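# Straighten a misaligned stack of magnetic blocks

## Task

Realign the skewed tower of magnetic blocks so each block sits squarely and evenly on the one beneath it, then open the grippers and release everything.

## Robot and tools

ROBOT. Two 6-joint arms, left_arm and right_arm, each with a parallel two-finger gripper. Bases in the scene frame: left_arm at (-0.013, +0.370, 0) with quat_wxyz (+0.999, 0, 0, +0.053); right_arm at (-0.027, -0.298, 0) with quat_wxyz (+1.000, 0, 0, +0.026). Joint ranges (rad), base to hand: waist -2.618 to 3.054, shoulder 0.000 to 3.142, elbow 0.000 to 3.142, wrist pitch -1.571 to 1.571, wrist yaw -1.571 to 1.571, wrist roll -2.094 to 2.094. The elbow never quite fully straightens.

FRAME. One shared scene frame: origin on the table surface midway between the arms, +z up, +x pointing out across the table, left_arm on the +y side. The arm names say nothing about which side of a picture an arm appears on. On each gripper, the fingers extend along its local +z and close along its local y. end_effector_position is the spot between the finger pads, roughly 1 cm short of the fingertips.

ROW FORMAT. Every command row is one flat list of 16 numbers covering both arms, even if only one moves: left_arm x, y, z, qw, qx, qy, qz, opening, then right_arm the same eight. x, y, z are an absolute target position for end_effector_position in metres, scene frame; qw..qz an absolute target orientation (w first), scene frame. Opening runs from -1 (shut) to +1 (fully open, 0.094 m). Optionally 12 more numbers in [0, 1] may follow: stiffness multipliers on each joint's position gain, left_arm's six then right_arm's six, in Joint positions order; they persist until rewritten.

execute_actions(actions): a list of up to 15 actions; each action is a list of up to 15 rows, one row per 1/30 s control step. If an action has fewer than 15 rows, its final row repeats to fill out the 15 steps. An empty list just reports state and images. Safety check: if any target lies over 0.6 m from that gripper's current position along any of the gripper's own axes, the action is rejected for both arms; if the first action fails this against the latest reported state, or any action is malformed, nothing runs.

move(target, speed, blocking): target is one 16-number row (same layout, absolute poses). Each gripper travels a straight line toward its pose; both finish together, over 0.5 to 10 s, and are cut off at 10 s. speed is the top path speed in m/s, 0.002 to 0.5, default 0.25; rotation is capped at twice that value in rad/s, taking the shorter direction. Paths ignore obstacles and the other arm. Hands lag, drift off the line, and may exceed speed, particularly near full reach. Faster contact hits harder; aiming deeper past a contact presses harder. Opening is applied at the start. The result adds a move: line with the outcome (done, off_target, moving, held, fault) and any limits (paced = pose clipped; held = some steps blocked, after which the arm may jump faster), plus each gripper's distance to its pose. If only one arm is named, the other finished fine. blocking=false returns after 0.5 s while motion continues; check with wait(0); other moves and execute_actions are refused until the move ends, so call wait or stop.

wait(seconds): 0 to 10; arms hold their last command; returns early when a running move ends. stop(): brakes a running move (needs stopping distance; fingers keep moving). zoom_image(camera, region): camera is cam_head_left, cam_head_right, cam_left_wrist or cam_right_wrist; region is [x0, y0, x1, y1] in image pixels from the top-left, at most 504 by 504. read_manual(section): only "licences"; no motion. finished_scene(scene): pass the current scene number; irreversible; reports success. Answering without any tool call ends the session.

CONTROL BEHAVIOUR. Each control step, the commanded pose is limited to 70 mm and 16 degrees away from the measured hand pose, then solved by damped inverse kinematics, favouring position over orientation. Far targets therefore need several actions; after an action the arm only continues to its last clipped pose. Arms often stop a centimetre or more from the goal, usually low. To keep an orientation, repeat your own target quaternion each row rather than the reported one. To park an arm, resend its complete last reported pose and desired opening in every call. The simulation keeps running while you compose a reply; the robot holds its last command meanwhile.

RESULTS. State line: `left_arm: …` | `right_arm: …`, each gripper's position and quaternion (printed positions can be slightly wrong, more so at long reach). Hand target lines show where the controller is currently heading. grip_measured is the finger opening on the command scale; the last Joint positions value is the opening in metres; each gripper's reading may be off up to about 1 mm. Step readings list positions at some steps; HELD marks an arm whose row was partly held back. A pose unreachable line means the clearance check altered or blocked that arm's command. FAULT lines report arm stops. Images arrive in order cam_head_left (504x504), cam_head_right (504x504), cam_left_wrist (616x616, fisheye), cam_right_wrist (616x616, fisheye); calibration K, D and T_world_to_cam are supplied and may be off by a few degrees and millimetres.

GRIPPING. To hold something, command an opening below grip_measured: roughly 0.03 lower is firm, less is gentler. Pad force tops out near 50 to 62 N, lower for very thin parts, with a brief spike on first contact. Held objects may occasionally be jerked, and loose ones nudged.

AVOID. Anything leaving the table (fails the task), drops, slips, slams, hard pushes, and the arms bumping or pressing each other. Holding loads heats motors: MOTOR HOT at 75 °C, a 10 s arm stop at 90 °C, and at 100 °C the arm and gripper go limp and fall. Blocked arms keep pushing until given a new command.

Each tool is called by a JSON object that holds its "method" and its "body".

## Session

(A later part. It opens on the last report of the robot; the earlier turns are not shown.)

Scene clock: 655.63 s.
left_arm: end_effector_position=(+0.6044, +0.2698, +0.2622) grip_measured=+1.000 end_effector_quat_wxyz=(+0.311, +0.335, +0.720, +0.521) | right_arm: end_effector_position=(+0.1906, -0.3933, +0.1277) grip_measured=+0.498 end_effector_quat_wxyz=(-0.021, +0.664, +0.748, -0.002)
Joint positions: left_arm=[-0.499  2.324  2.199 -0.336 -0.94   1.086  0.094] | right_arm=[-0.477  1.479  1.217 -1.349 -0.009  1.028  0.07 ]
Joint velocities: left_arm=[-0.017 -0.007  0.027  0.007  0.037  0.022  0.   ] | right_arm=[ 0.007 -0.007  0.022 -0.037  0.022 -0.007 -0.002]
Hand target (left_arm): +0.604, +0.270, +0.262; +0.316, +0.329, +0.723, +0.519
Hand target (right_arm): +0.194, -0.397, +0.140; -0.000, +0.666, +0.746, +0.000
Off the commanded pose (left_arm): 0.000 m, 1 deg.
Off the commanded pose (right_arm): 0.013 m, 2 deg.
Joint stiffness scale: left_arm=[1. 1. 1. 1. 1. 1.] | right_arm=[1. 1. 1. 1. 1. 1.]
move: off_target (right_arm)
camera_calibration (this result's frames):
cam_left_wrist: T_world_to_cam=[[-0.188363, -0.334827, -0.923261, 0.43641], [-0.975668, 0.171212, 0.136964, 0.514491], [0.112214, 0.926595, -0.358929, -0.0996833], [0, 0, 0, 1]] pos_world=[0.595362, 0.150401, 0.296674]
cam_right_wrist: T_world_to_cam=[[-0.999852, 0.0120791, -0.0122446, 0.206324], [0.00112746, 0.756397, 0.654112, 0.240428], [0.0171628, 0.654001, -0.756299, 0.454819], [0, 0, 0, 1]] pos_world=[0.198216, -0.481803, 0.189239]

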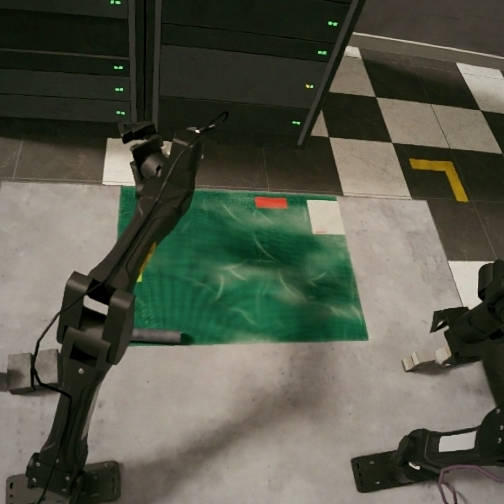

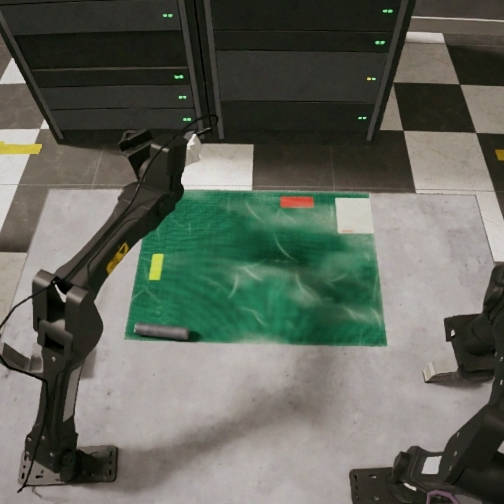

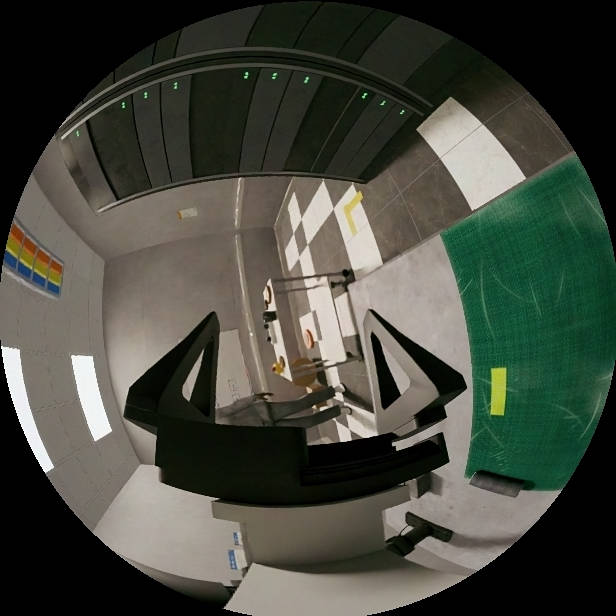

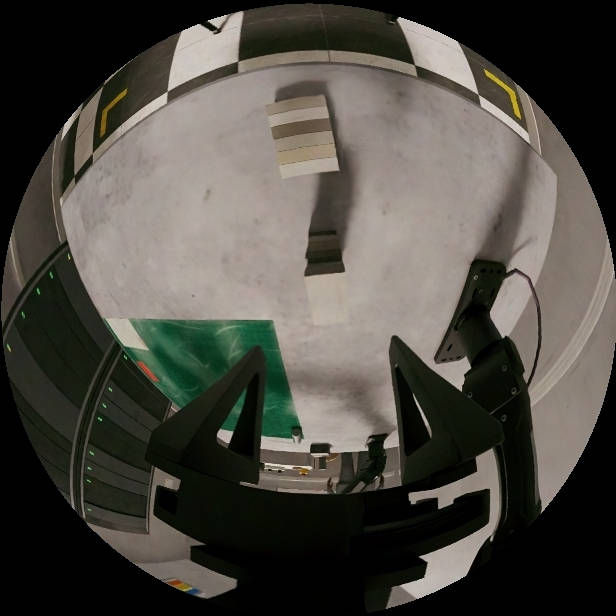

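From this side the stack looks square. Next I'll check it from the +x side.

{"method": "move", "body": {"target": [0.6044,0.2698,0.2622,0.316,0.329,0.723,0.519,1.0, 0.192,-0.394,0.14, 0,-0.0567,0.9984,0, 0.5], "speed": 0.2}}

{"method": "zoom_image", "body": {"camera": "cam_right_wrist", "region": [230, 200, 430, 360]}}

Scene clock: 670.77 s.
left_arm: end_effector_position=(+0.6044, +0.2698, +0.2622) grip_measured=+1.000 end_effector_quat_wxyz=(+0.311, +0.335, +0.720, +0.521) | right_arm: end_effector_position=(+0.1880, -0.3938, +0.1278) grip_measured=+0.498 end_effector_quat_wxyz=(-0.022, -0.048, +0.999, +0.012)
Joint positions: left_arm=[-0.499  2.324  2.199 -0.336 -0.94   1.087  0.094] | right_arm=[-0.477  1.479  1.217 -1.358 -0.001 -0.521  0.07 ]
Joint velocities: left_arm=[-0.007 -0.012 -0.012 -0.022 -0.051 -0.051  0.   ] | right_arm=[-0.027  0.002  0.012 -0.022  0.007 -0.022  0.001]
Hand target (left_arm): +0.604, +0.270, +0.262; +0.316, +0.329, +0.723, +0.519
Hand target (right_arm): +0.192, -0.394, +0.140; -0.000, -0.056, +0.998, -0.000
Off the commanded pose (left_arm): 0.000 m, 1 deg.
Off the commanded pose (right_arm): 0.013 m, 3 deg.
Joint stiffness scale: left_arm=[1. 1. 1. 1. 1. 1.] | right_arm=[1. 1. 1. 1. 1. 1.]
move: off_target (right_arm)
camera_calibration (this result's frames):
cam_left_wrist: T_world_to_cam=[[-0.188587, -0.334527, -0.923324, 0.436481], [-0.975622, 0.171268, 0.137218, 0.514382], [0.112233, 0.926693, -0.358671, -0.0997889], [0, 0, 0, 1]] pos_world=[0.595357, 0.150391, 0.29664]
cam_right_wrist: T_world_to_cam=[[-0.0356149, -0.997248, -0.0650296, -0.368209], [-0.743998, -0.0169869, 0.667966, 0.0744832], [-0.667232, 0.0721714, -0.741345, 0.352869], [0, 0, 0, 1]] pos_world=[0.277747, -0.391397, 0.187901]

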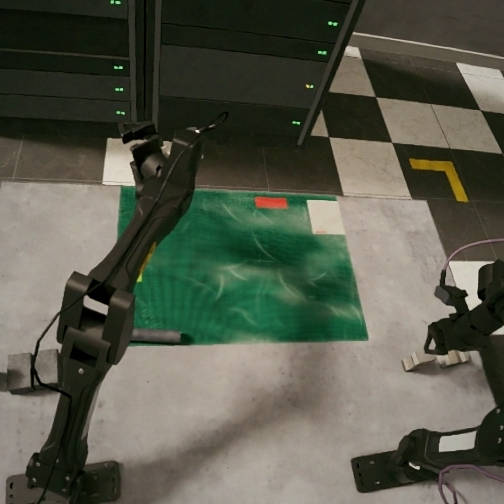

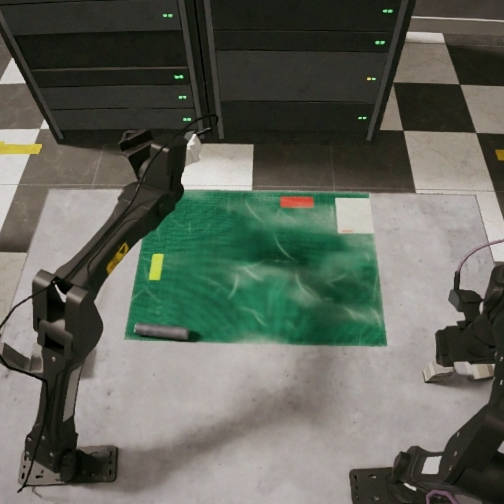

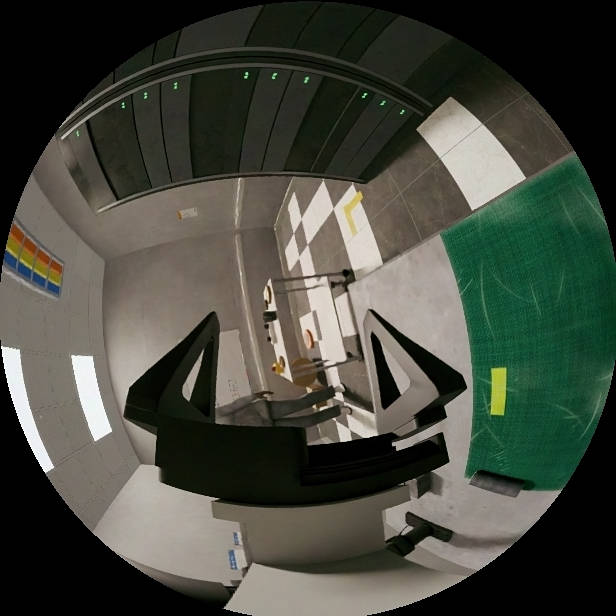

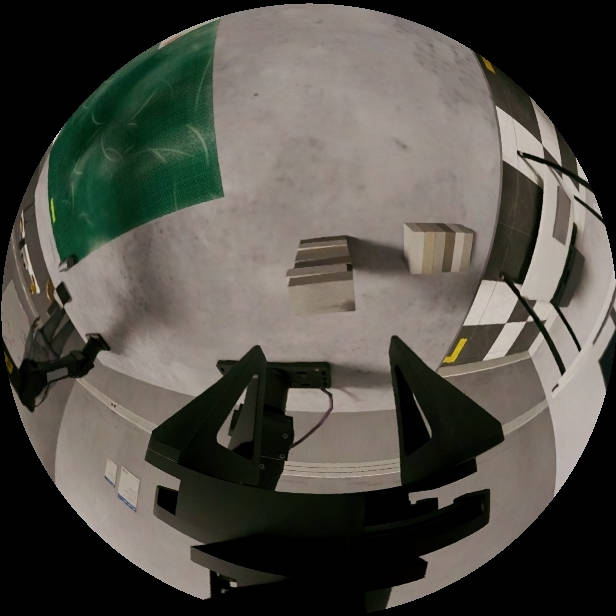

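Region (230, 200, 430, 360) of cam_right_wrist's 616x616 image, scaled by 2.520, with more detail than that image has; it fills the top 403 rows of this view, and the rest is white.

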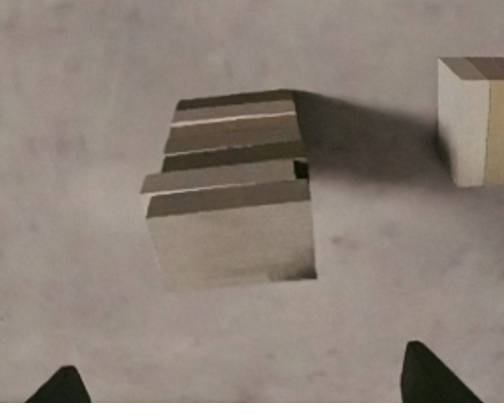

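The twist is gone and all six layers are parallel. L5 is still about 2–3 mm off toward +y, so I'll re-centre the gripper over the stack and give it one more light y-squeeze.

{"method": "move", "body": {"target": [0.6044,0.2698,0.2622,0.316,0.329,0.723,0.519,1.0, 0.1875,-0.396,0.105, 0,-0.0567,0.9984,0, 0.5], "speed": 0.08}}

Scene clock: 678.70 s.
left_arm: end_effector_position=(+0.6044, +0.2698, +0.2622) grip_measured=+1.000 end_effector_quat_wxyz=(+0.311, +0.335, +0.720, +0.521) | right_arm: end_effector_position=(+0.1850, -0.3924, +0.1001) grip_measured=+0.498 end_effector_quat_wxyz=(-0.017, -0.057, +0.998, +0.010)
Joint positions: left_arm=[-0.499  2.324  2.199 -0.336 -0.94   1.087  0.094] | right_arm=[-0.477  1.465  1.095 -1.24  -0.001 -0.539  0.07 ]
Joint velocities: left_arm=[ 0.007  0.017  0.017 -0.037  0.007  0.007  0.   ] | right_arm=[-0.017 -0.017  0.007  0.022 -0.051 -0.022  0.001]
Hand target (left_arm): +0.604, +0.270, +0.262; +0.316, +0.329, +0.723, +0.519
Hand target (right_arm): +0.187, -0.396, +0.105; -0.001, -0.056, +0.998, -0.000
Off the commanded pose (left_arm): 0.000 m, 1 deg.
Off the commanded pose (right_arm): 0.007 m, 2 deg.
Joint stiffness scale: left_arm=[1. 1. 1. 1. 1. 1.] | right_arm=[1. 1. 1. 1. 1. 1.]
move: done
camera_calibration (this result's frames):
cam_left_wrist: T_world_to_cam=[[-0.188812, -0.334227, -0.923386, 0.436552], [-0.975577, 0.171324, 0.137472, 0.514273], [0.112251, 0.926791, -0.358412, -0.0998944], [0, 0, 0, 1]] pos_world=[0.595352, 0.150382, 0.296605]
cam_right_wrist: T_world_to_cam=[[-0.0175309, -0.997928, -0.0619006, -0.372718], [-0.749834, -0.0278312, 0.661041, 0.0883434], [-0.661394, 0.0580038, -0.747792, 0.324282], [0, 0, 0, 1]] pos_world=[0.274187, -0.388297, 0.161025]

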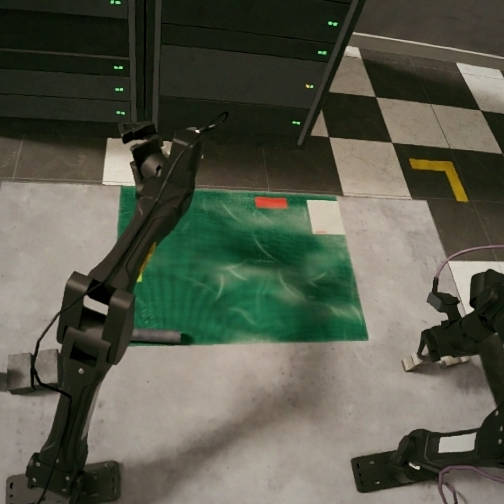

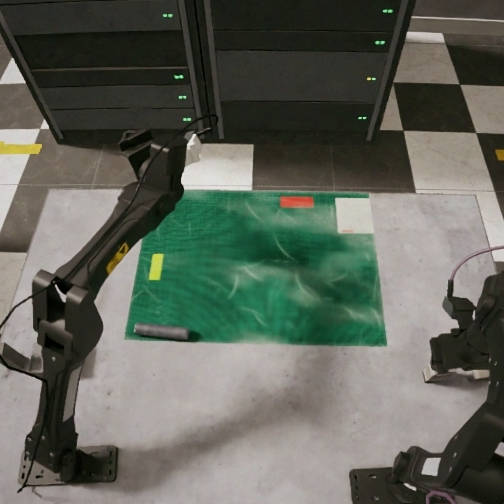

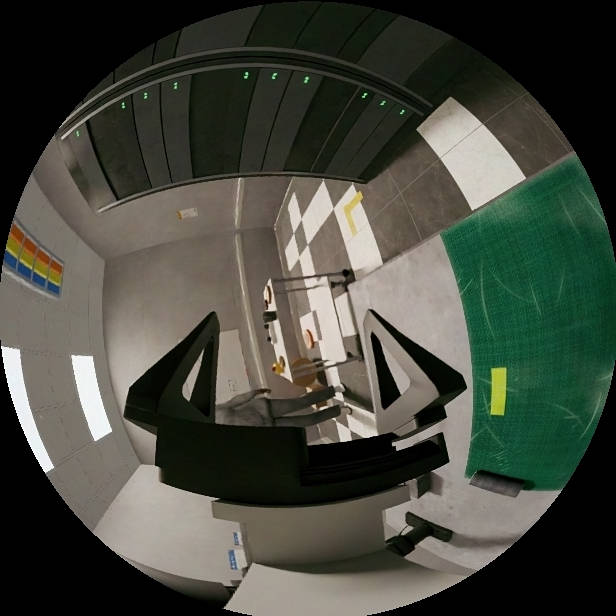

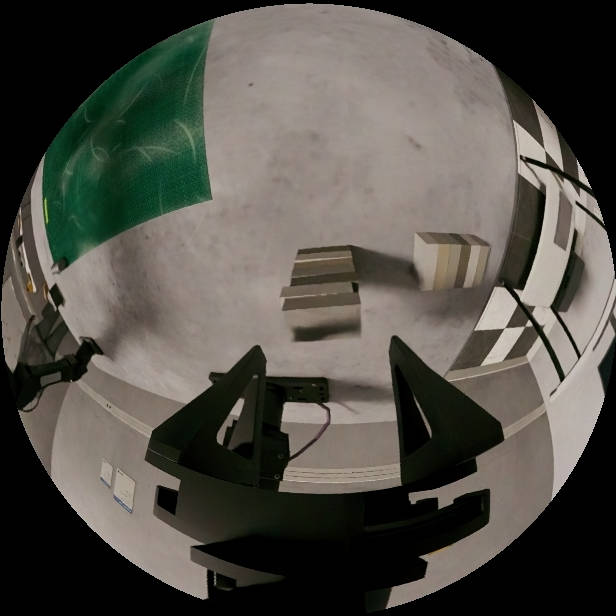

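{"method": "move", "body": {"target": [0.6044,0.2698,0.2622,0.316,0.329,0.723,0.519,1.0, 0.1875,-0.396,0.018, 0,-0.0567,0.9984,0, 0.5], "speed": 0.05}}

Scene clock: 683.00 s.
left_arm: end_effector_position=(+0.6044, +0.2698, +0.2622) grip_measured=+1.000 end_effector_quat_wxyz=(+0.311, +0.335, +0.720, +0.521) | right_arm: end_effector_position=(+0.1850, -0.3924, +0.0198) grip_measured=+0.498 end_effector_quat_wxyz=(-0.004, -0.057, +0.998, +0.002)
Joint positions: left_arm=[-0.499  2.324  2.199 -0.336 -0.94   1.087  0.094] | right_arm=[-0.477  1.532  0.822 -0.869 -0.001 -0.54   0.07 ]
Joint velocities: left_arm=[-0.012 -0.022 -0.007 -0.081 -0.007  0.066  0.   ] | right_arm=[ 0.007 -0.022  0.002  0.037 -0.022  0.051  0.002]
Hand target (left_arm): +0.604, +0.270, +0.262; +0.316, +0.329, +0.723, +0.519
Hand target (right_arm): +0.186, -0.395, +0.018; +0.000, -0.056, +0.998, -0.000
Off the commanded pose (left_arm): 0.000 m, 1 deg.
Off the commanded pose (right_arm): 0.005 m, 1 deg.
Joint stiffness scale: left_arm=[1. 1. 1. 1. 1. 1.] | right_arm=[1. 1. 1. 1. 1. 1.]
move: done
camera_calibration (this result's frames):
cam_left_wrist: T_world_to_cam=[[-0.188812, -0.334227, -0.923386, 0.436552], [-0.975577, 0.171324, 0.137472, 0.514273], [0.112251, 0.926791, -0.358412, -0.0998944], [0, 0, 0, 1]] pos_world=[0.595352, 0.150382, 0.296605]
cam_right_wrist: T_world_to_cam=[[-0.0152153, -0.998642, -0.0498234, -0.378625], [-0.767916, -0.0202419, 0.640231, 0.14816], [-0.64037, 0.0480015, -0.766565, 0.256744], [0, 0, 0, 1]] pos_world=[0.272425, -0.387436, 0.0830903]

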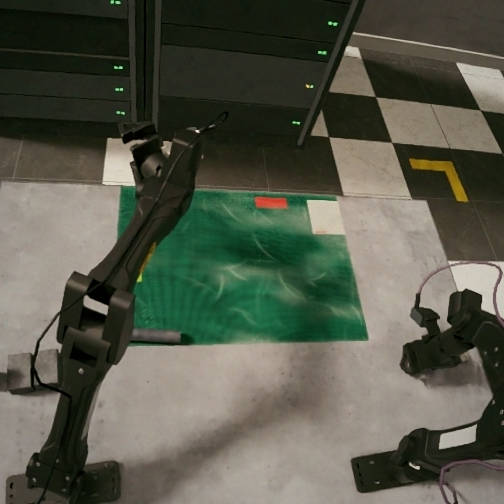

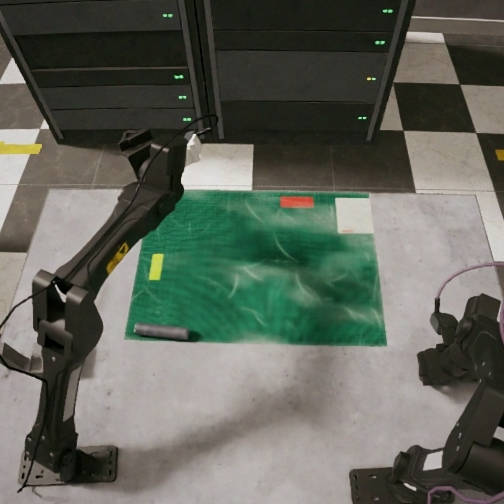

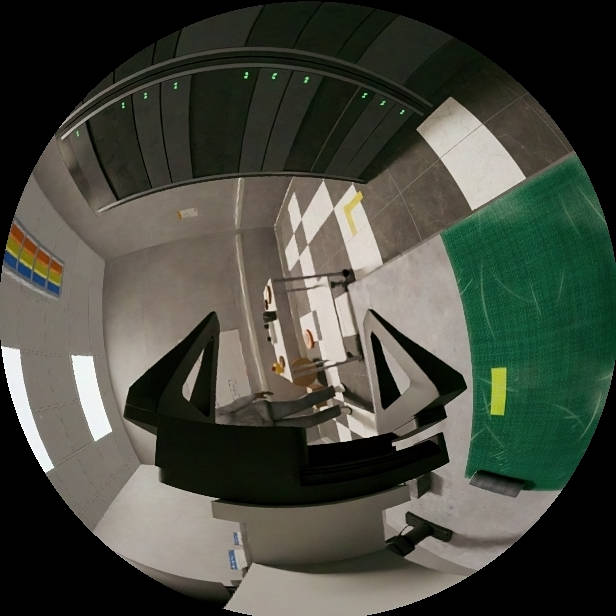

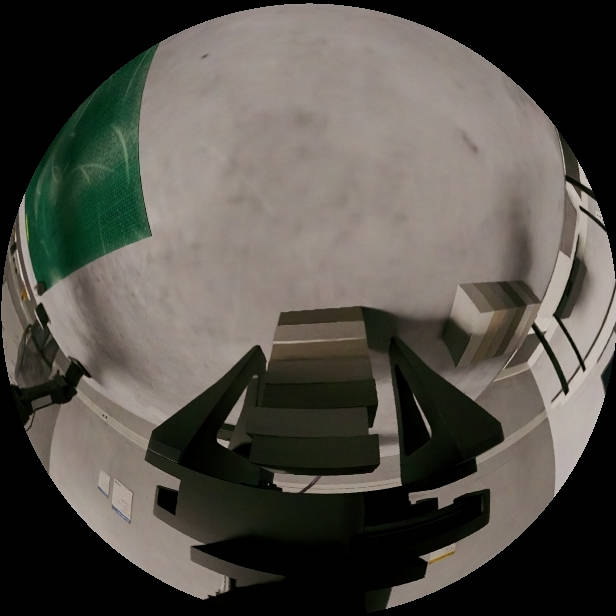

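{"method": "execute_actions", "body": {"actions": [[[0.6044,0.2698,0.2622,0.316,0.329,0.723,0.519,1.0, 0.1875,-0.396,0.018, 0,-0.0567,0.9984,0, 0.2]],[[0.6044,0.2698,0.2622,0.316,0.329,0.723,0.519,1.0, 0.1875,-0.396,0.018, 0,-0.0567,0.9984,0, 0.05]],[[0.6044,0.2698,0.2622,0.316,0.329,0.723,0.519,1.0, 0.1875,-0.396,0.018, 0,-0.0567,0.9984,0, -0.03]],[[0.6044,0.2698,0.2622,0.316,0.329,0.723,0.519,1.0, 0.1875,-0.396,0.018, 0,-0.0567,0.9984,0, -0.09]],[[0.6044,0.2698,0.2622,0.316,0.329,0.723,0.519,1.0, 0.1875,-0.396,0.018, 0,-0.0567,0.9984,0, -0.13]],[[0.6044,0.2698,0.2622,0.316,0.329,0.723,0.519,1.0, 0.1875,-0.396,0.018, 0,-0.0567,0.9984,0, -0.13]]]}}

Scene clock: 695.07 s.
left_arm: end_effector_position=(+0.6044, +0.2698, +0.2622) grip_measured=+1.000 end_effector_quat_wxyz=(+0.311, +0.335, +0.720, +0.521) | right_arm: end_effector_position=(+0.1853, -0.3913, +0.0196) grip_measured=-0.090 end_effector_quat_wxyz=(-0.003, -0.058, +0.998, +0.006)
Joint positions: left_arm=[-0.499  2.324  2.199 -0.336 -0.94   1.087  0.094] | right_arm=[-0.477  1.533  0.822 -0.87  -0.007 -0.541  0.043]
Joint velocities: left_arm=[-0.007  0.017 -0.017 -0.037  0.095  0.007  0.   ] | right_arm=[-0.007  0.007  0.007 -0.037 -0.022 -0.007  0.   ]
Hand target (left_arm): +0.604, +0.270, +0.262; +0.316, +0.329, +0.723, +0.519
Hand target (right_arm): +0.187, -0.396, +0.018; -0.000, -0.057, +0.998, +0.000
Off the commanded pose (left_arm): 0.000 m, 1 deg.
Off the commanded pose (right_arm): 0.005 m, 1 deg.
Joint stiffness scale: left_arm=[1. 1. 1. 1. 1. 1.] | right_arm=[1. 1. 1. 1. 1. 1.]
Step readings (end_effector_position; steps 1 to 15: 1st action; 16 to 30: 2nd action; 31 to 45: 3rd action; 46 to 60: 4th action; 61 to 75: 5th action; 76 to 90: 6th action):
0: left_arm (+0.6044, +0.2698, +0.2622) | right_arm (+0.1853, -0.3925, +0.0198)
1: left_arm (+0.6044, +0.2698, +0.2622) | right_arm (+0.1853, -0.3926, +0.0198)
2: left_arm (+0.6044, +0.2698, +0.2622) | right_arm (+0.1853, -0.3926, +0.0198)
4: left_arm (+0.6044, +0.2698, +0.2622) | right_arm (+0.1854, -0.3926, +0.0198)
8: left_arm (+0.6044, +0.2698, +0.2622) | right_arm (+0.1854, -0.3926, +0.0198)
15: left_arm (+0.6044, +0.2698, +0.2622) | right_arm (+0.1855, -0.3927, +0.0198)
16: left_arm (+0.6044, +0.2698, +0.2622) | right_arm (+0.1855, -0.3927, +0.0198)
17: left_arm (+0.6044, +0.2698, +0.2622) | right_arm (+0.1856, -0.3926, +0.0198)
19: left_arm (+0.6044, +0.2698, +0.2622) | right_arm (+0.1856, -0.3926, +0.0198)
23: left_arm (+0.6044, +0.2698, +0.2622) | right_arm (+0.1856, -0.3926, +0.0198)
30: left_arm (+0.6044, +0.2698, +0.2622) | right_arm (+0.1856, -0.3926, +0.0198)
31: left_arm (+0.6044, +0.2698, +0.2622) | right_arm (+0.1855, -0.3924, +0.0198)
32: left_arm (+0.6044, +0.2698, +0.2622) | right_arm (+0.1855, -0.3920, +0.0198)
34: left_arm (+0.6044, +0.2698, +0.2622) | right_arm (+0.1855, -0.3918, +0.0198)
38: left_arm (+0.6044, +0.2698, +0.2622) | right_arm (+0.1855, -0.3918, +0.0198)
45: left_arm (+0.6044, +0.2698, +0.2622) | right_arm (+0.1855, -0.3918, +0.0198)
46: left_arm (+0.6044, +0.2698, +0.2622) | right_arm (+0.1854, -0.3915, +0.0197)
47: left_arm (+0.6044, +0.2698, +0.2622) | right_arm (+0.1853, -0.3913, +0.0196)
49: left_arm (+0.6044, +0.2698, +0.2622) | right_arm (+0.1853, -0.3913, +0.0196)
53: left_arm (+0.6044, +0.2698, +0.2622) | right_arm (+0.1853, -0.3913, +0.0196)
60: left_arm (+0.6044, +0.2698, +0.2622) | right_arm (+0.1853, -0.3913, +0.0196)
61: left_arm (+0.6044, +0.2698, +0.2622) | right_arm (+0.1853, -0.3913, +0.0196)
62: left_arm (+0.6044, +0.2698, +0.2622) | right_arm (+0.1853, -0.3913, +0.0196)
64: left_arm (+0.6044, +0.2698, +0.2622) | right_arm (+0.1853, -0.3913, +0.0196)
68: left_arm (+0.6044, +0.2698, +0.2622) | right_arm (+0.1853, -0.3913, +0.0196)
75: left_arm (+0.6044, +0.2698, +0.2622) | right_arm (+0.1853, -0.3913, +0.0196)
76: left_arm (+0.6044, +0.2698, +0.2622) | right_arm (+0.1853, -0.3913, +0.0196)
77: left_arm (+0.6044, +0.2698, +0.2622) | right_arm (+0.1853, -0.3913, +0.0196)
79: left_arm (+0.6044, +0.2698, +0.2622) | right_arm (+0.1853, -0.3913, +0.0196)
83: left_arm (+0.6044, +0.2698, +0.2622) | right_arm (+0.1853, -0.3913, +0.0196)
90: end_effector_position above
camera_calibration (this result's frames):
cam_left_wrist: T_world_to_cam=[[-0.188812, -0.334227, -0.923386, 0.436552], [-0.975577, 0.171324, 0.137472, 0.514273], [0.112251, 0.926791, -0.358412, -0.0998944], [0, 0, 0, 1]] pos_world=[0.595352, 0.150382, 0.296605]
cam_right_wrist: T_world_to_cam=[[-0.0133084, -0.99834, -0.0560336, -0.377671], [-0.768601, -0.0256312, 0.639214, 0.14657], [-0.63959, 0.0515744, -0.766985, 0.257938], [0, 0, 0, 1]] pos_world=[0.272602, -0.38659, 0.0829825]

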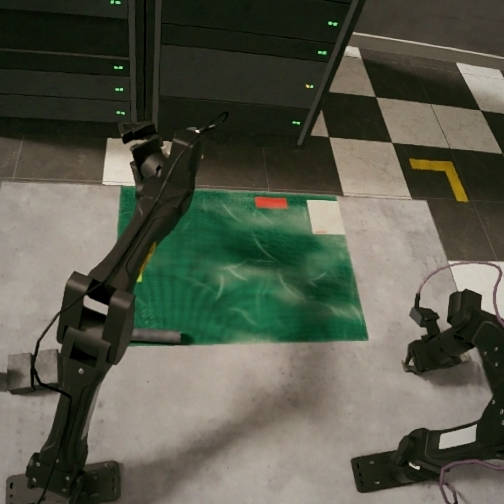

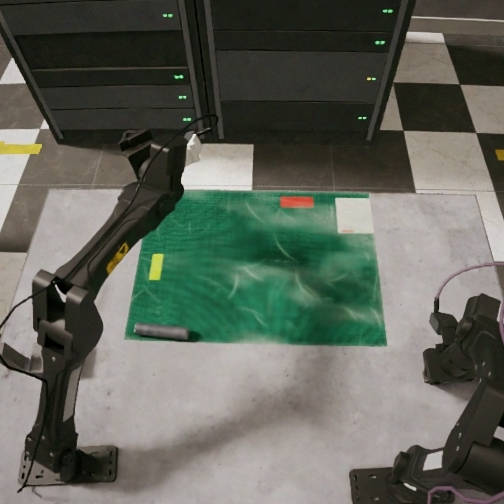

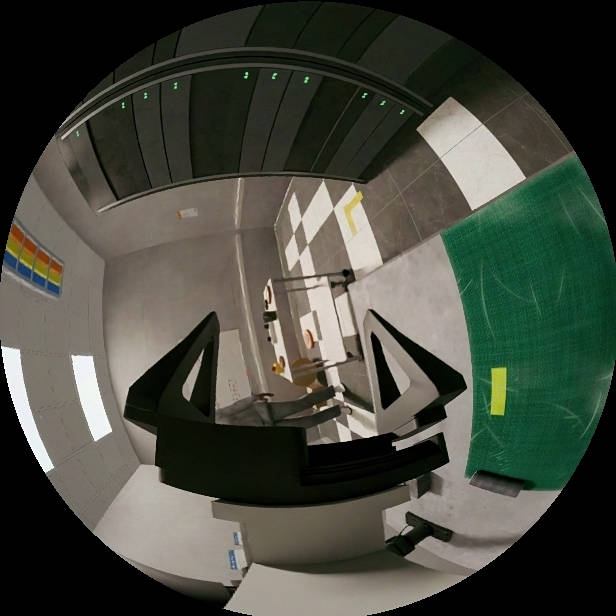

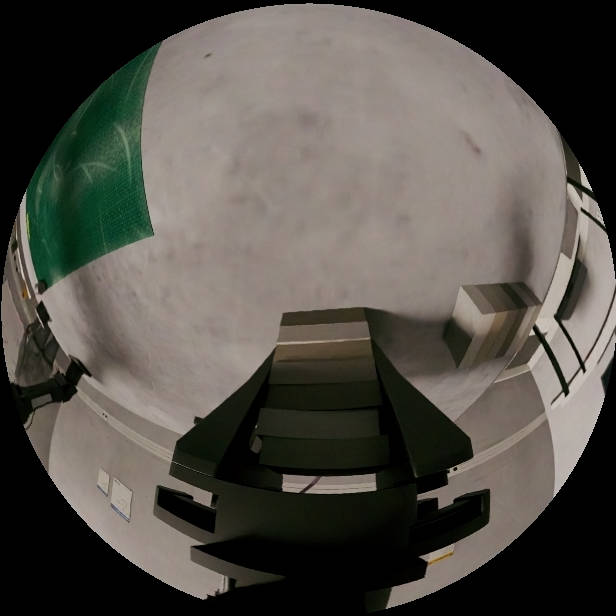

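Closed at about 42.8 mm, which is one block length. I'll release gently and lift clear.

{"method": "execute_actions", "body": {"actions": [[[0.6044,0.2698,0.2622,0.316,0.329,0.723,0.519,1.0, 0.1875,-0.396,0.018, 0,-0.0567,0.9984,0, -0.08]],[[0.6044,0.2698,0.2622,0.316,0.329,0.723,0.519,1.0, 0.1875,-0.396,0.018, 0,-0.0567,0.9984,0, 0.0]],[[0.6044,0.2698,0.2622,0.316,0.329,0.723,0.519,1.0, 0.1875,-0.396,0.018, 0,-0.0567,0.9984,0, 0.25]],[[0.6044,0.2698,0.2622,0.316,0.329,0.723,0.519,1.0, 0.1875,-0.396,0.018, 0,-0.0567,0.9984,0, 0.5]]]}}

{"method": "move", "body": {"target": [0.6044,0.2698,0.2622,0.316,0.329,0.723,0.519,1.0, 0.192,-0.394,0.14, 0,-0.0567,0.9984,0, 0.5], "speed": 0.05}}

{"method": "zoom_image", "body": {"camera": "cam_right_wrist", "region": [230, 200, 430, 360]}}

Scene clock: 703.93 s.
left_arm: end_effector_position=(+0.6044, +0.2698, +0.2622) grip_measured=+1.000 end_effector_quat_wxyz=(+0.311, +0.335, +0.720, +0.521) | right_arm: end_effector_position=(+0.1852, -0.3920, +0.0186) grip_measured=+0.498 end_effector_quat_wxyz=(-0.004, -0.058, +0.998, +0.004)
Joint positions: left_arm=[-0.499  2.324  2.199 -0.336 -0.94   1.087  0.094] | right_arm=[-0.477  1.537  0.822 -0.867 -0.004 -0.541  0.07 ]
Joint velocities: left_arm=[-0.022 -0.002 -0.027 -0.051 -0.066  0.066  0.   ] | right_arm=[ 0.007 -0.007  0.007  0.022  0.051 -0.007 -0.001]
Hand target (left_arm): +0.604, +0.270, +0.262; +0.316, +0.329, +0.723, +0.519
Hand target (right_arm): +0.187, -0.396, +0.018; -0.000, -0.057, +0.998, +0.000
Off the commanded pose (left_arm): 0.000 m, 1 deg.
Off the commanded pose (right_arm): 0.005 m, 1 deg.
Joint stiffness scale: left_arm=[1. 1. 1. 1. 1. 1.] | right_arm=[1. 1. 1. 1. 1. 1.]
Step readings (end_effector_position; steps 1 to 15: 1st action; 16 to 30: 2nd action; 31 to 45: 3rd action; 46 to 60: 4th action):
0: left_arm (+0.6044, +0.2698, +0.2622) | right_arm (+0.1853, -0.3913, +0.0196)
1: left_arm (+0.6044, +0.2698, +0.2622) | right_arm (+0.1853, -0.3913, +0.0196)
2: left_arm (+0.6044, +0.2698, +0.2622) | right_arm (+0.1853, -0.3913, +0.0196)
4: left_arm (+0.6044, +0.2698, +0.2622) | right_arm (+0.1853, -0.3913, +0.0196)
8: left_arm (+0.6044, +0.2698, +0.2622) | right_arm (+0.1853, -0.3913, +0.0196)
15: left_arm (+0.6044, +0.2698, +0.2622) | right_arm (+0.1853, -0.3913, +0.0196)
16: left_arm (+0.6044, +0.2698, +0.2622) | right_arm (+0.1853, -0.3914, +0.0195)
17: left_arm (+0.6044, +0.2698, +0.2622) | right_arm (+0.1854, -0.3917, +0.0195)
19: left_arm (+0.6044, +0.2698, +0.2622) | right_arm (+0.1854, -0.3918, +0.0191)
23: left_arm (+0.6044, +0.2698, +0.2622) | right_arm (+0.1852, -0.3918, +0.0187)
30: left_arm (+0.6044, +0.2698, +0.2622) | right_arm (+0.1852, -0.3920, +0.0186)
31: left_arm (+0.6044, +0.2698, +0.2622) | right_arm (+0.1852, -0.3920, +0.0186)
32: left_arm (+0.6044, +0.2698, +0.2622) | right_arm (+0.1852, -0.3920, +0.0186)
34: left_arm (+0.6044, +0.2698, +0.2622) | right_arm (+0.1852, -0.3920, +0.0186)
38: left_arm (+0.6044, +0.2698, +0.2622) | right_arm (+0.1852, -0.3920, +0.0186)
45: left_arm (+0.6044, +0.2698, +0.2622) | right_arm (+0.1852, -0.3920, +0.0186)
46: left_arm (+0.6044, +0.2698, +0.2622) | right_arm (+0.1852, -0.3920, +0.0186)
47: left_arm (+0.6044, +0.2698, +0.2622) | right_arm (+0.1852, -0.3920, +0.0186)
49: left_arm (+0.6044, +0.2698, +0.2622) | right_arm (+0.1852, -0.3920, +0.0186)
53: left_arm (+0.6044, +0.2698, +0.2622) | right_arm (+0.1852, -0.3920, +0.0186)
60: end_effector_position above
camera_calibration (this result's frames):
cam_left_wrist: T_world_to_cam=[[-0.188812, -0.334227, -0.923386, 0.436552], [-0.975577, 0.171324, 0.137472, 0.514273], [0.112251, 0.926791, -0.358412, -0.0998944], [0, 0, 0, 1]] pos_world=[0.595352, 0.150382, 0.296605]
cam_right_wrist: T_world_to_cam=[[-0.0134243, -0.998478, -0.0535003, -0.378459], [-0.766805, -0.0240595, 0.641429, 0.147349], [-0.64174, 0.049635, -0.765314, 0.256869], [0, 0, 0, 1]] pos_world=[0.272751, -0.387087, 0.0818237]

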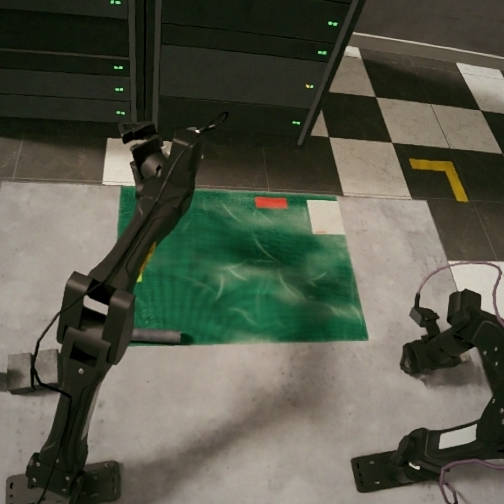

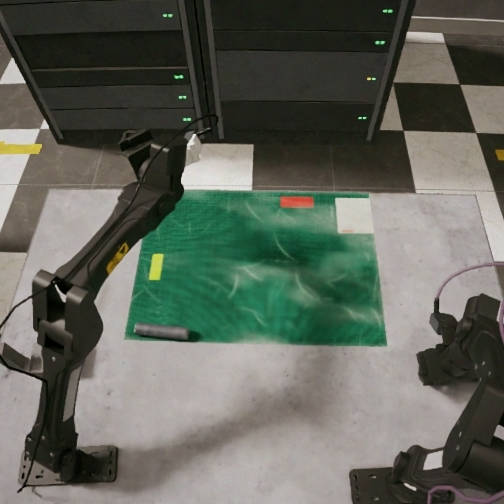

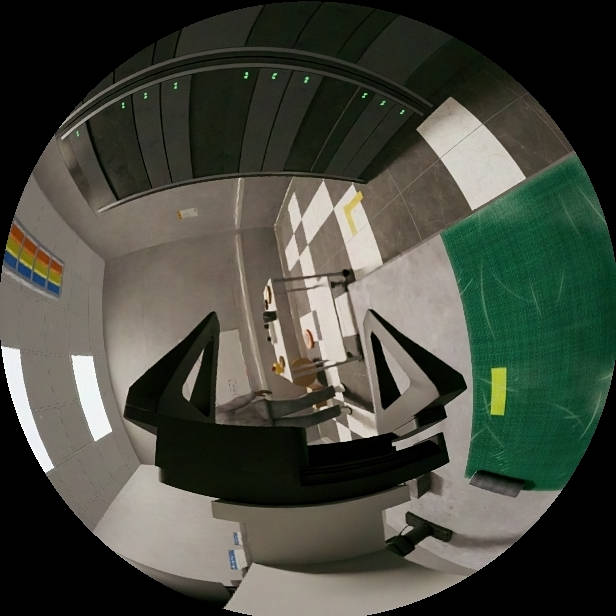

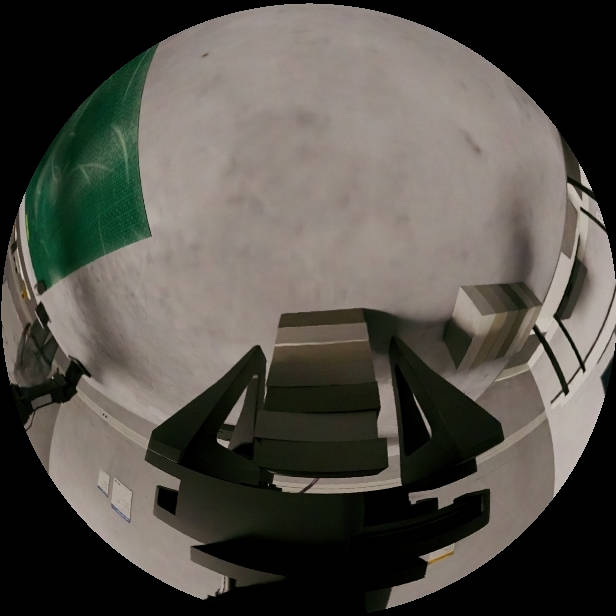

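Scene clock: 706.83 s.
left_arm: end_effector_position=(+0.6044, +0.2698, +0.2622) grip_measured=+1.000 end_effector_quat_wxyz=(+0.311, +0.336, +0.720, +0.522) | right_arm: end_effector_position=(+0.1884, -0.3934, +0.1270) grip_measured=+0.498 end_effector_quat_wxyz=(-0.021, -0.056, +0.998, +0.013)
Joint positions: left_arm=[-0.499  2.324  2.199 -0.336 -0.94   1.088  0.094] | right_arm=[-0.477  1.479  1.214 -1.354 -0.004 -0.536  0.07 ]
Joint velocities: left_arm=[ 0.012 -0.012  0.002  0.066  0.022 -0.037  0.   ] | right_arm=[-0.002 -0.002  0.022  0.022 -0.022  0.037 -0.   ]
Hand target (left_arm): +0.604, +0.270, +0.262; +0.316, +0.329, +0.723, +0.519
Hand target (right_arm): +0.194, -0.395, +0.139; -0.000, -0.057, +0.998, +0.000
Off the commanded pose (left_arm): 0.000 m, 1 deg.
Off the commanded pose (right_arm): 0.014 m, 3 deg.
Joint stiffness scale: left_arm=[1. 1. 1. 1. 1. 1.] | right_arm=[1. 1. 1. 1. 1. 1.]
move: off_target (right_arm)
camera_calibration (this result's frames):
cam_left_wrist: T_world_to_cam=[[-0.189037, -0.333927, -0.923449, 0.436624], [-0.975531, 0.171379, 0.137726, 0.514164], [0.11227, 0.926888, -0.358153, -0.1], [0, 0, 0, 1]] pos_world=[0.595347, 0.150372, 0.296571]
cam_right_wrist: T_world_to_cam=[[-0.020402, -0.997486, -0.0678611, -0.370528], [-0.745065, -0.0300916, 0.666313, 0.0706498], [-0.66668, 0.0641551, -0.742578, 0.349398], [0, 0, 0, 1]] pos_world=[0.278016, -0.389886, 0.187236]

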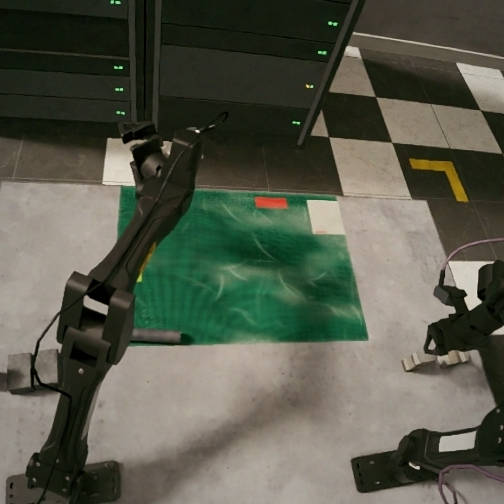

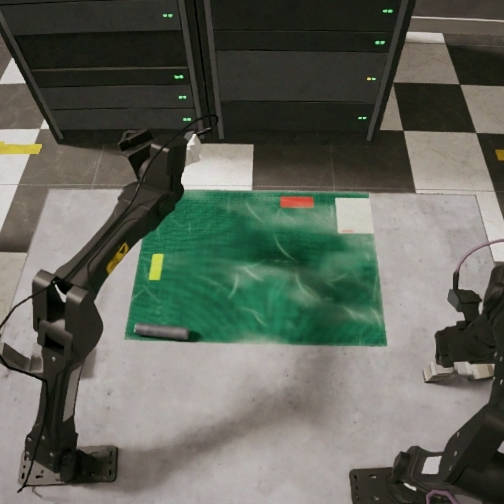

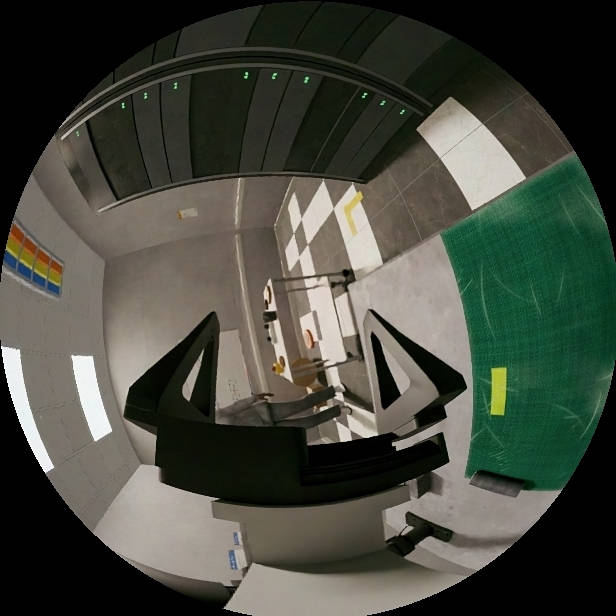

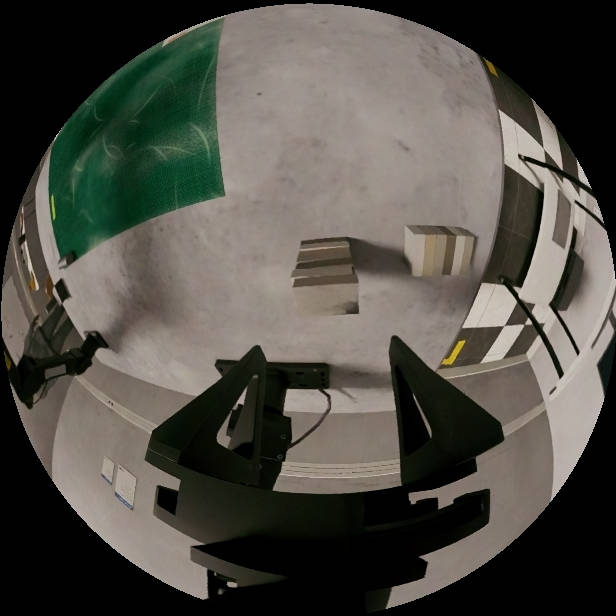

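Region (230, 200, 430, 360) of cam_right_wrist's 616x616 image, scaled by 2.520, with more detail than that image has; it fills the top 403 rows of this view, and the rest is white.

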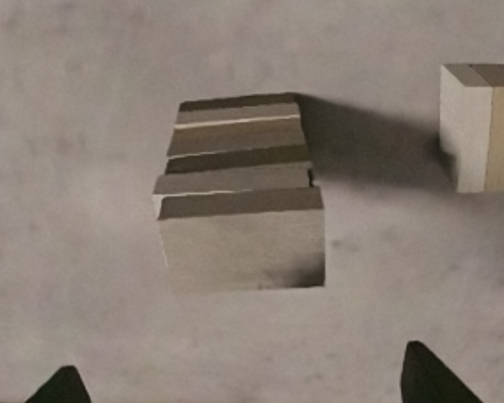

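{"method": "move", "body": {"target": [0.6044,0.2698,0.2622,0.316,0.329,0.723,0.519,1.0, 0.192,-0.396,0.135, 0,0.6659,0.7461,0, 0.5], "speed": 0.2}}

{"method": "zoom_image", "body": {"camera": "cam_right_wrist", "region": [230, 190, 410, 360]}}

Scene clock: 714.67 s.
left_arm: end_effector_position=(+0.6044, +0.2698, +0.2622) grip_measured=+1.000 end_effector_quat_wxyz=(+0.311, +0.336, +0.720, +0.522) | right_arm: end_effector_position=(+0.1898, -0.3930, +0.1269) grip_measured=+0.498 end_effector_quat_wxyz=(-0.022, +0.663, +0.749, -0.002)
Joint positions: left_arm=[-0.499  2.324  2.199 -0.336 -0.94   1.088  0.094] | right_arm=[-0.477  1.479  1.214 -1.349 -0.009  1.025  0.07 ]
Joint velocities: left_arm=[-0.007 -0.017 -0.007 -0.007 -0.007  0.007  0.   ] | right_arm=[-0.007 -0.022  0.007 -0.007 -0.066 -0.037 -0.   ]
Hand target (left_arm): +0.604, +0.270, +0.262; +0.316, +0.329, +0.723, +0.519
Hand target (right_arm): +0.192, -0.396, +0.135; -0.000, +0.666, +0.746, -0.000
Off the commanded pose (left_arm): 0.000 m, 1 deg.
Off the commanded pose (right_arm): 0.009 m, 3 deg.
Joint stiffness scale: left_arm=[1. 1. 1. 1. 1. 1.] | right_arm=[1. 1. 1. 1. 1. 1.]
move: off_target (right_arm)
camera_calibration (this result's frames):
cam_left_wrist: T_world_to_cam=[[-0.189261, -0.333627, -0.923512, 0.436695], [-0.975485, 0.171435, 0.13798, 0.514054], [0.112289, 0.926986, -0.357894, -0.100106], [0, 0, 0, 1]] pos_world=[0.595342, 0.150362, 0.296536]
cam_right_wrist: T_world_to_cam=[[-0.999922, 0.00902829, -0.00867654, 0.203853], [0.00113712, 0.75553, 0.655113, 0.240269], [0.0124699, 0.655052, -0.755481, 0.455223], [0, 0, 0, 1]] pos_world=[0.197887, -0.481566, 0.188277]

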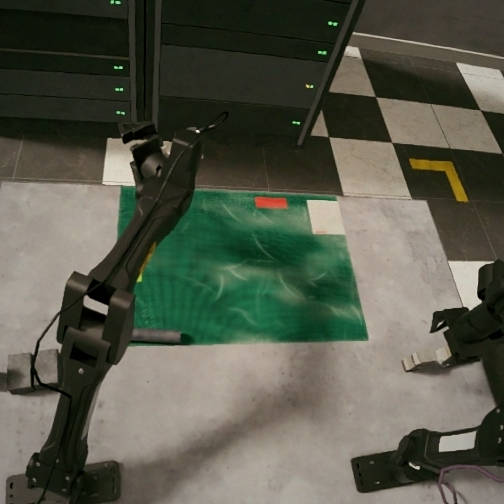

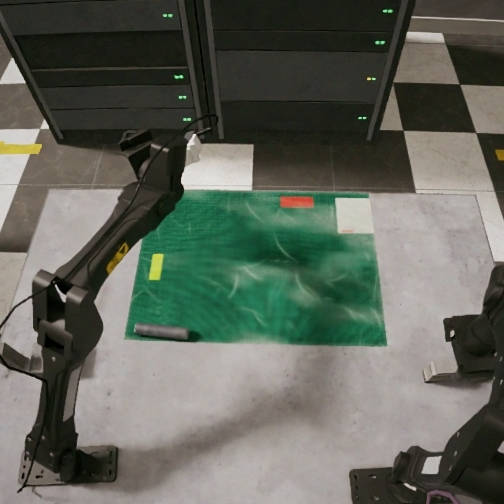

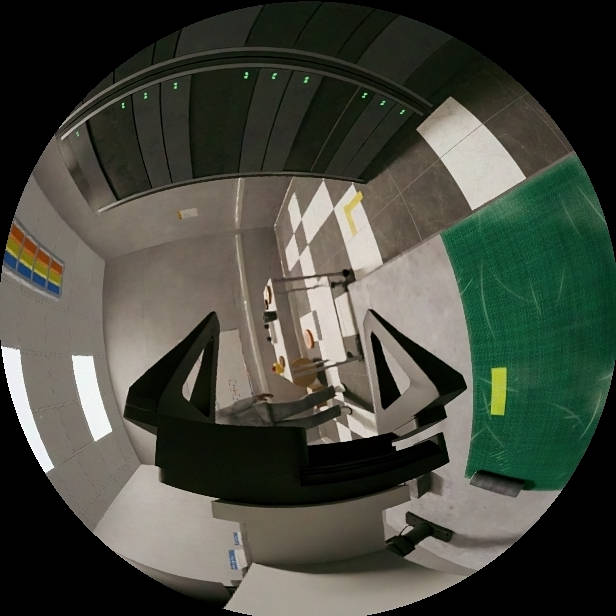

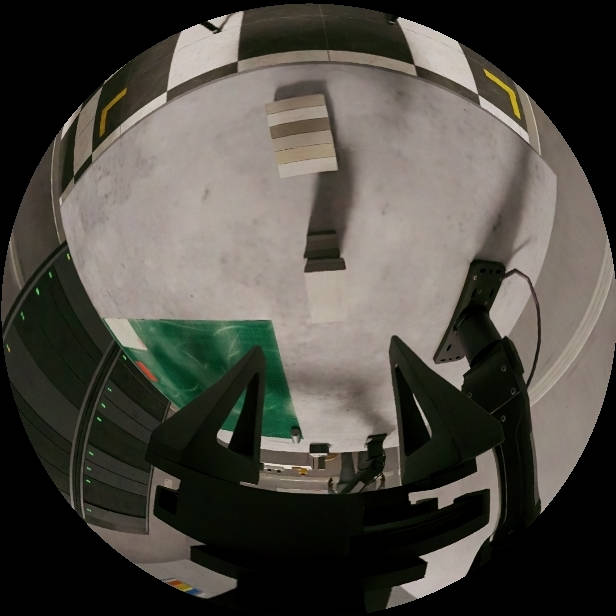

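Region (230, 190, 410, 360) of cam_right_wrist's 616x616 image, scaled by 2.800, with more detail than that image has.

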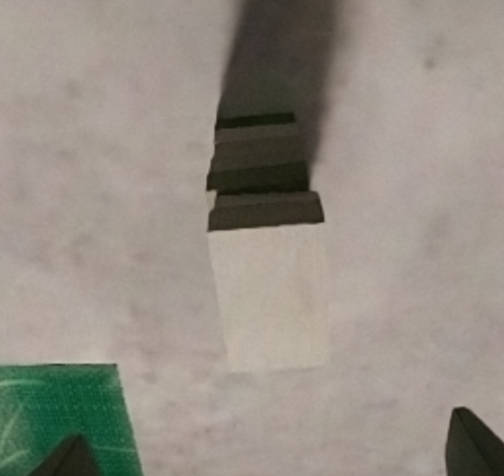

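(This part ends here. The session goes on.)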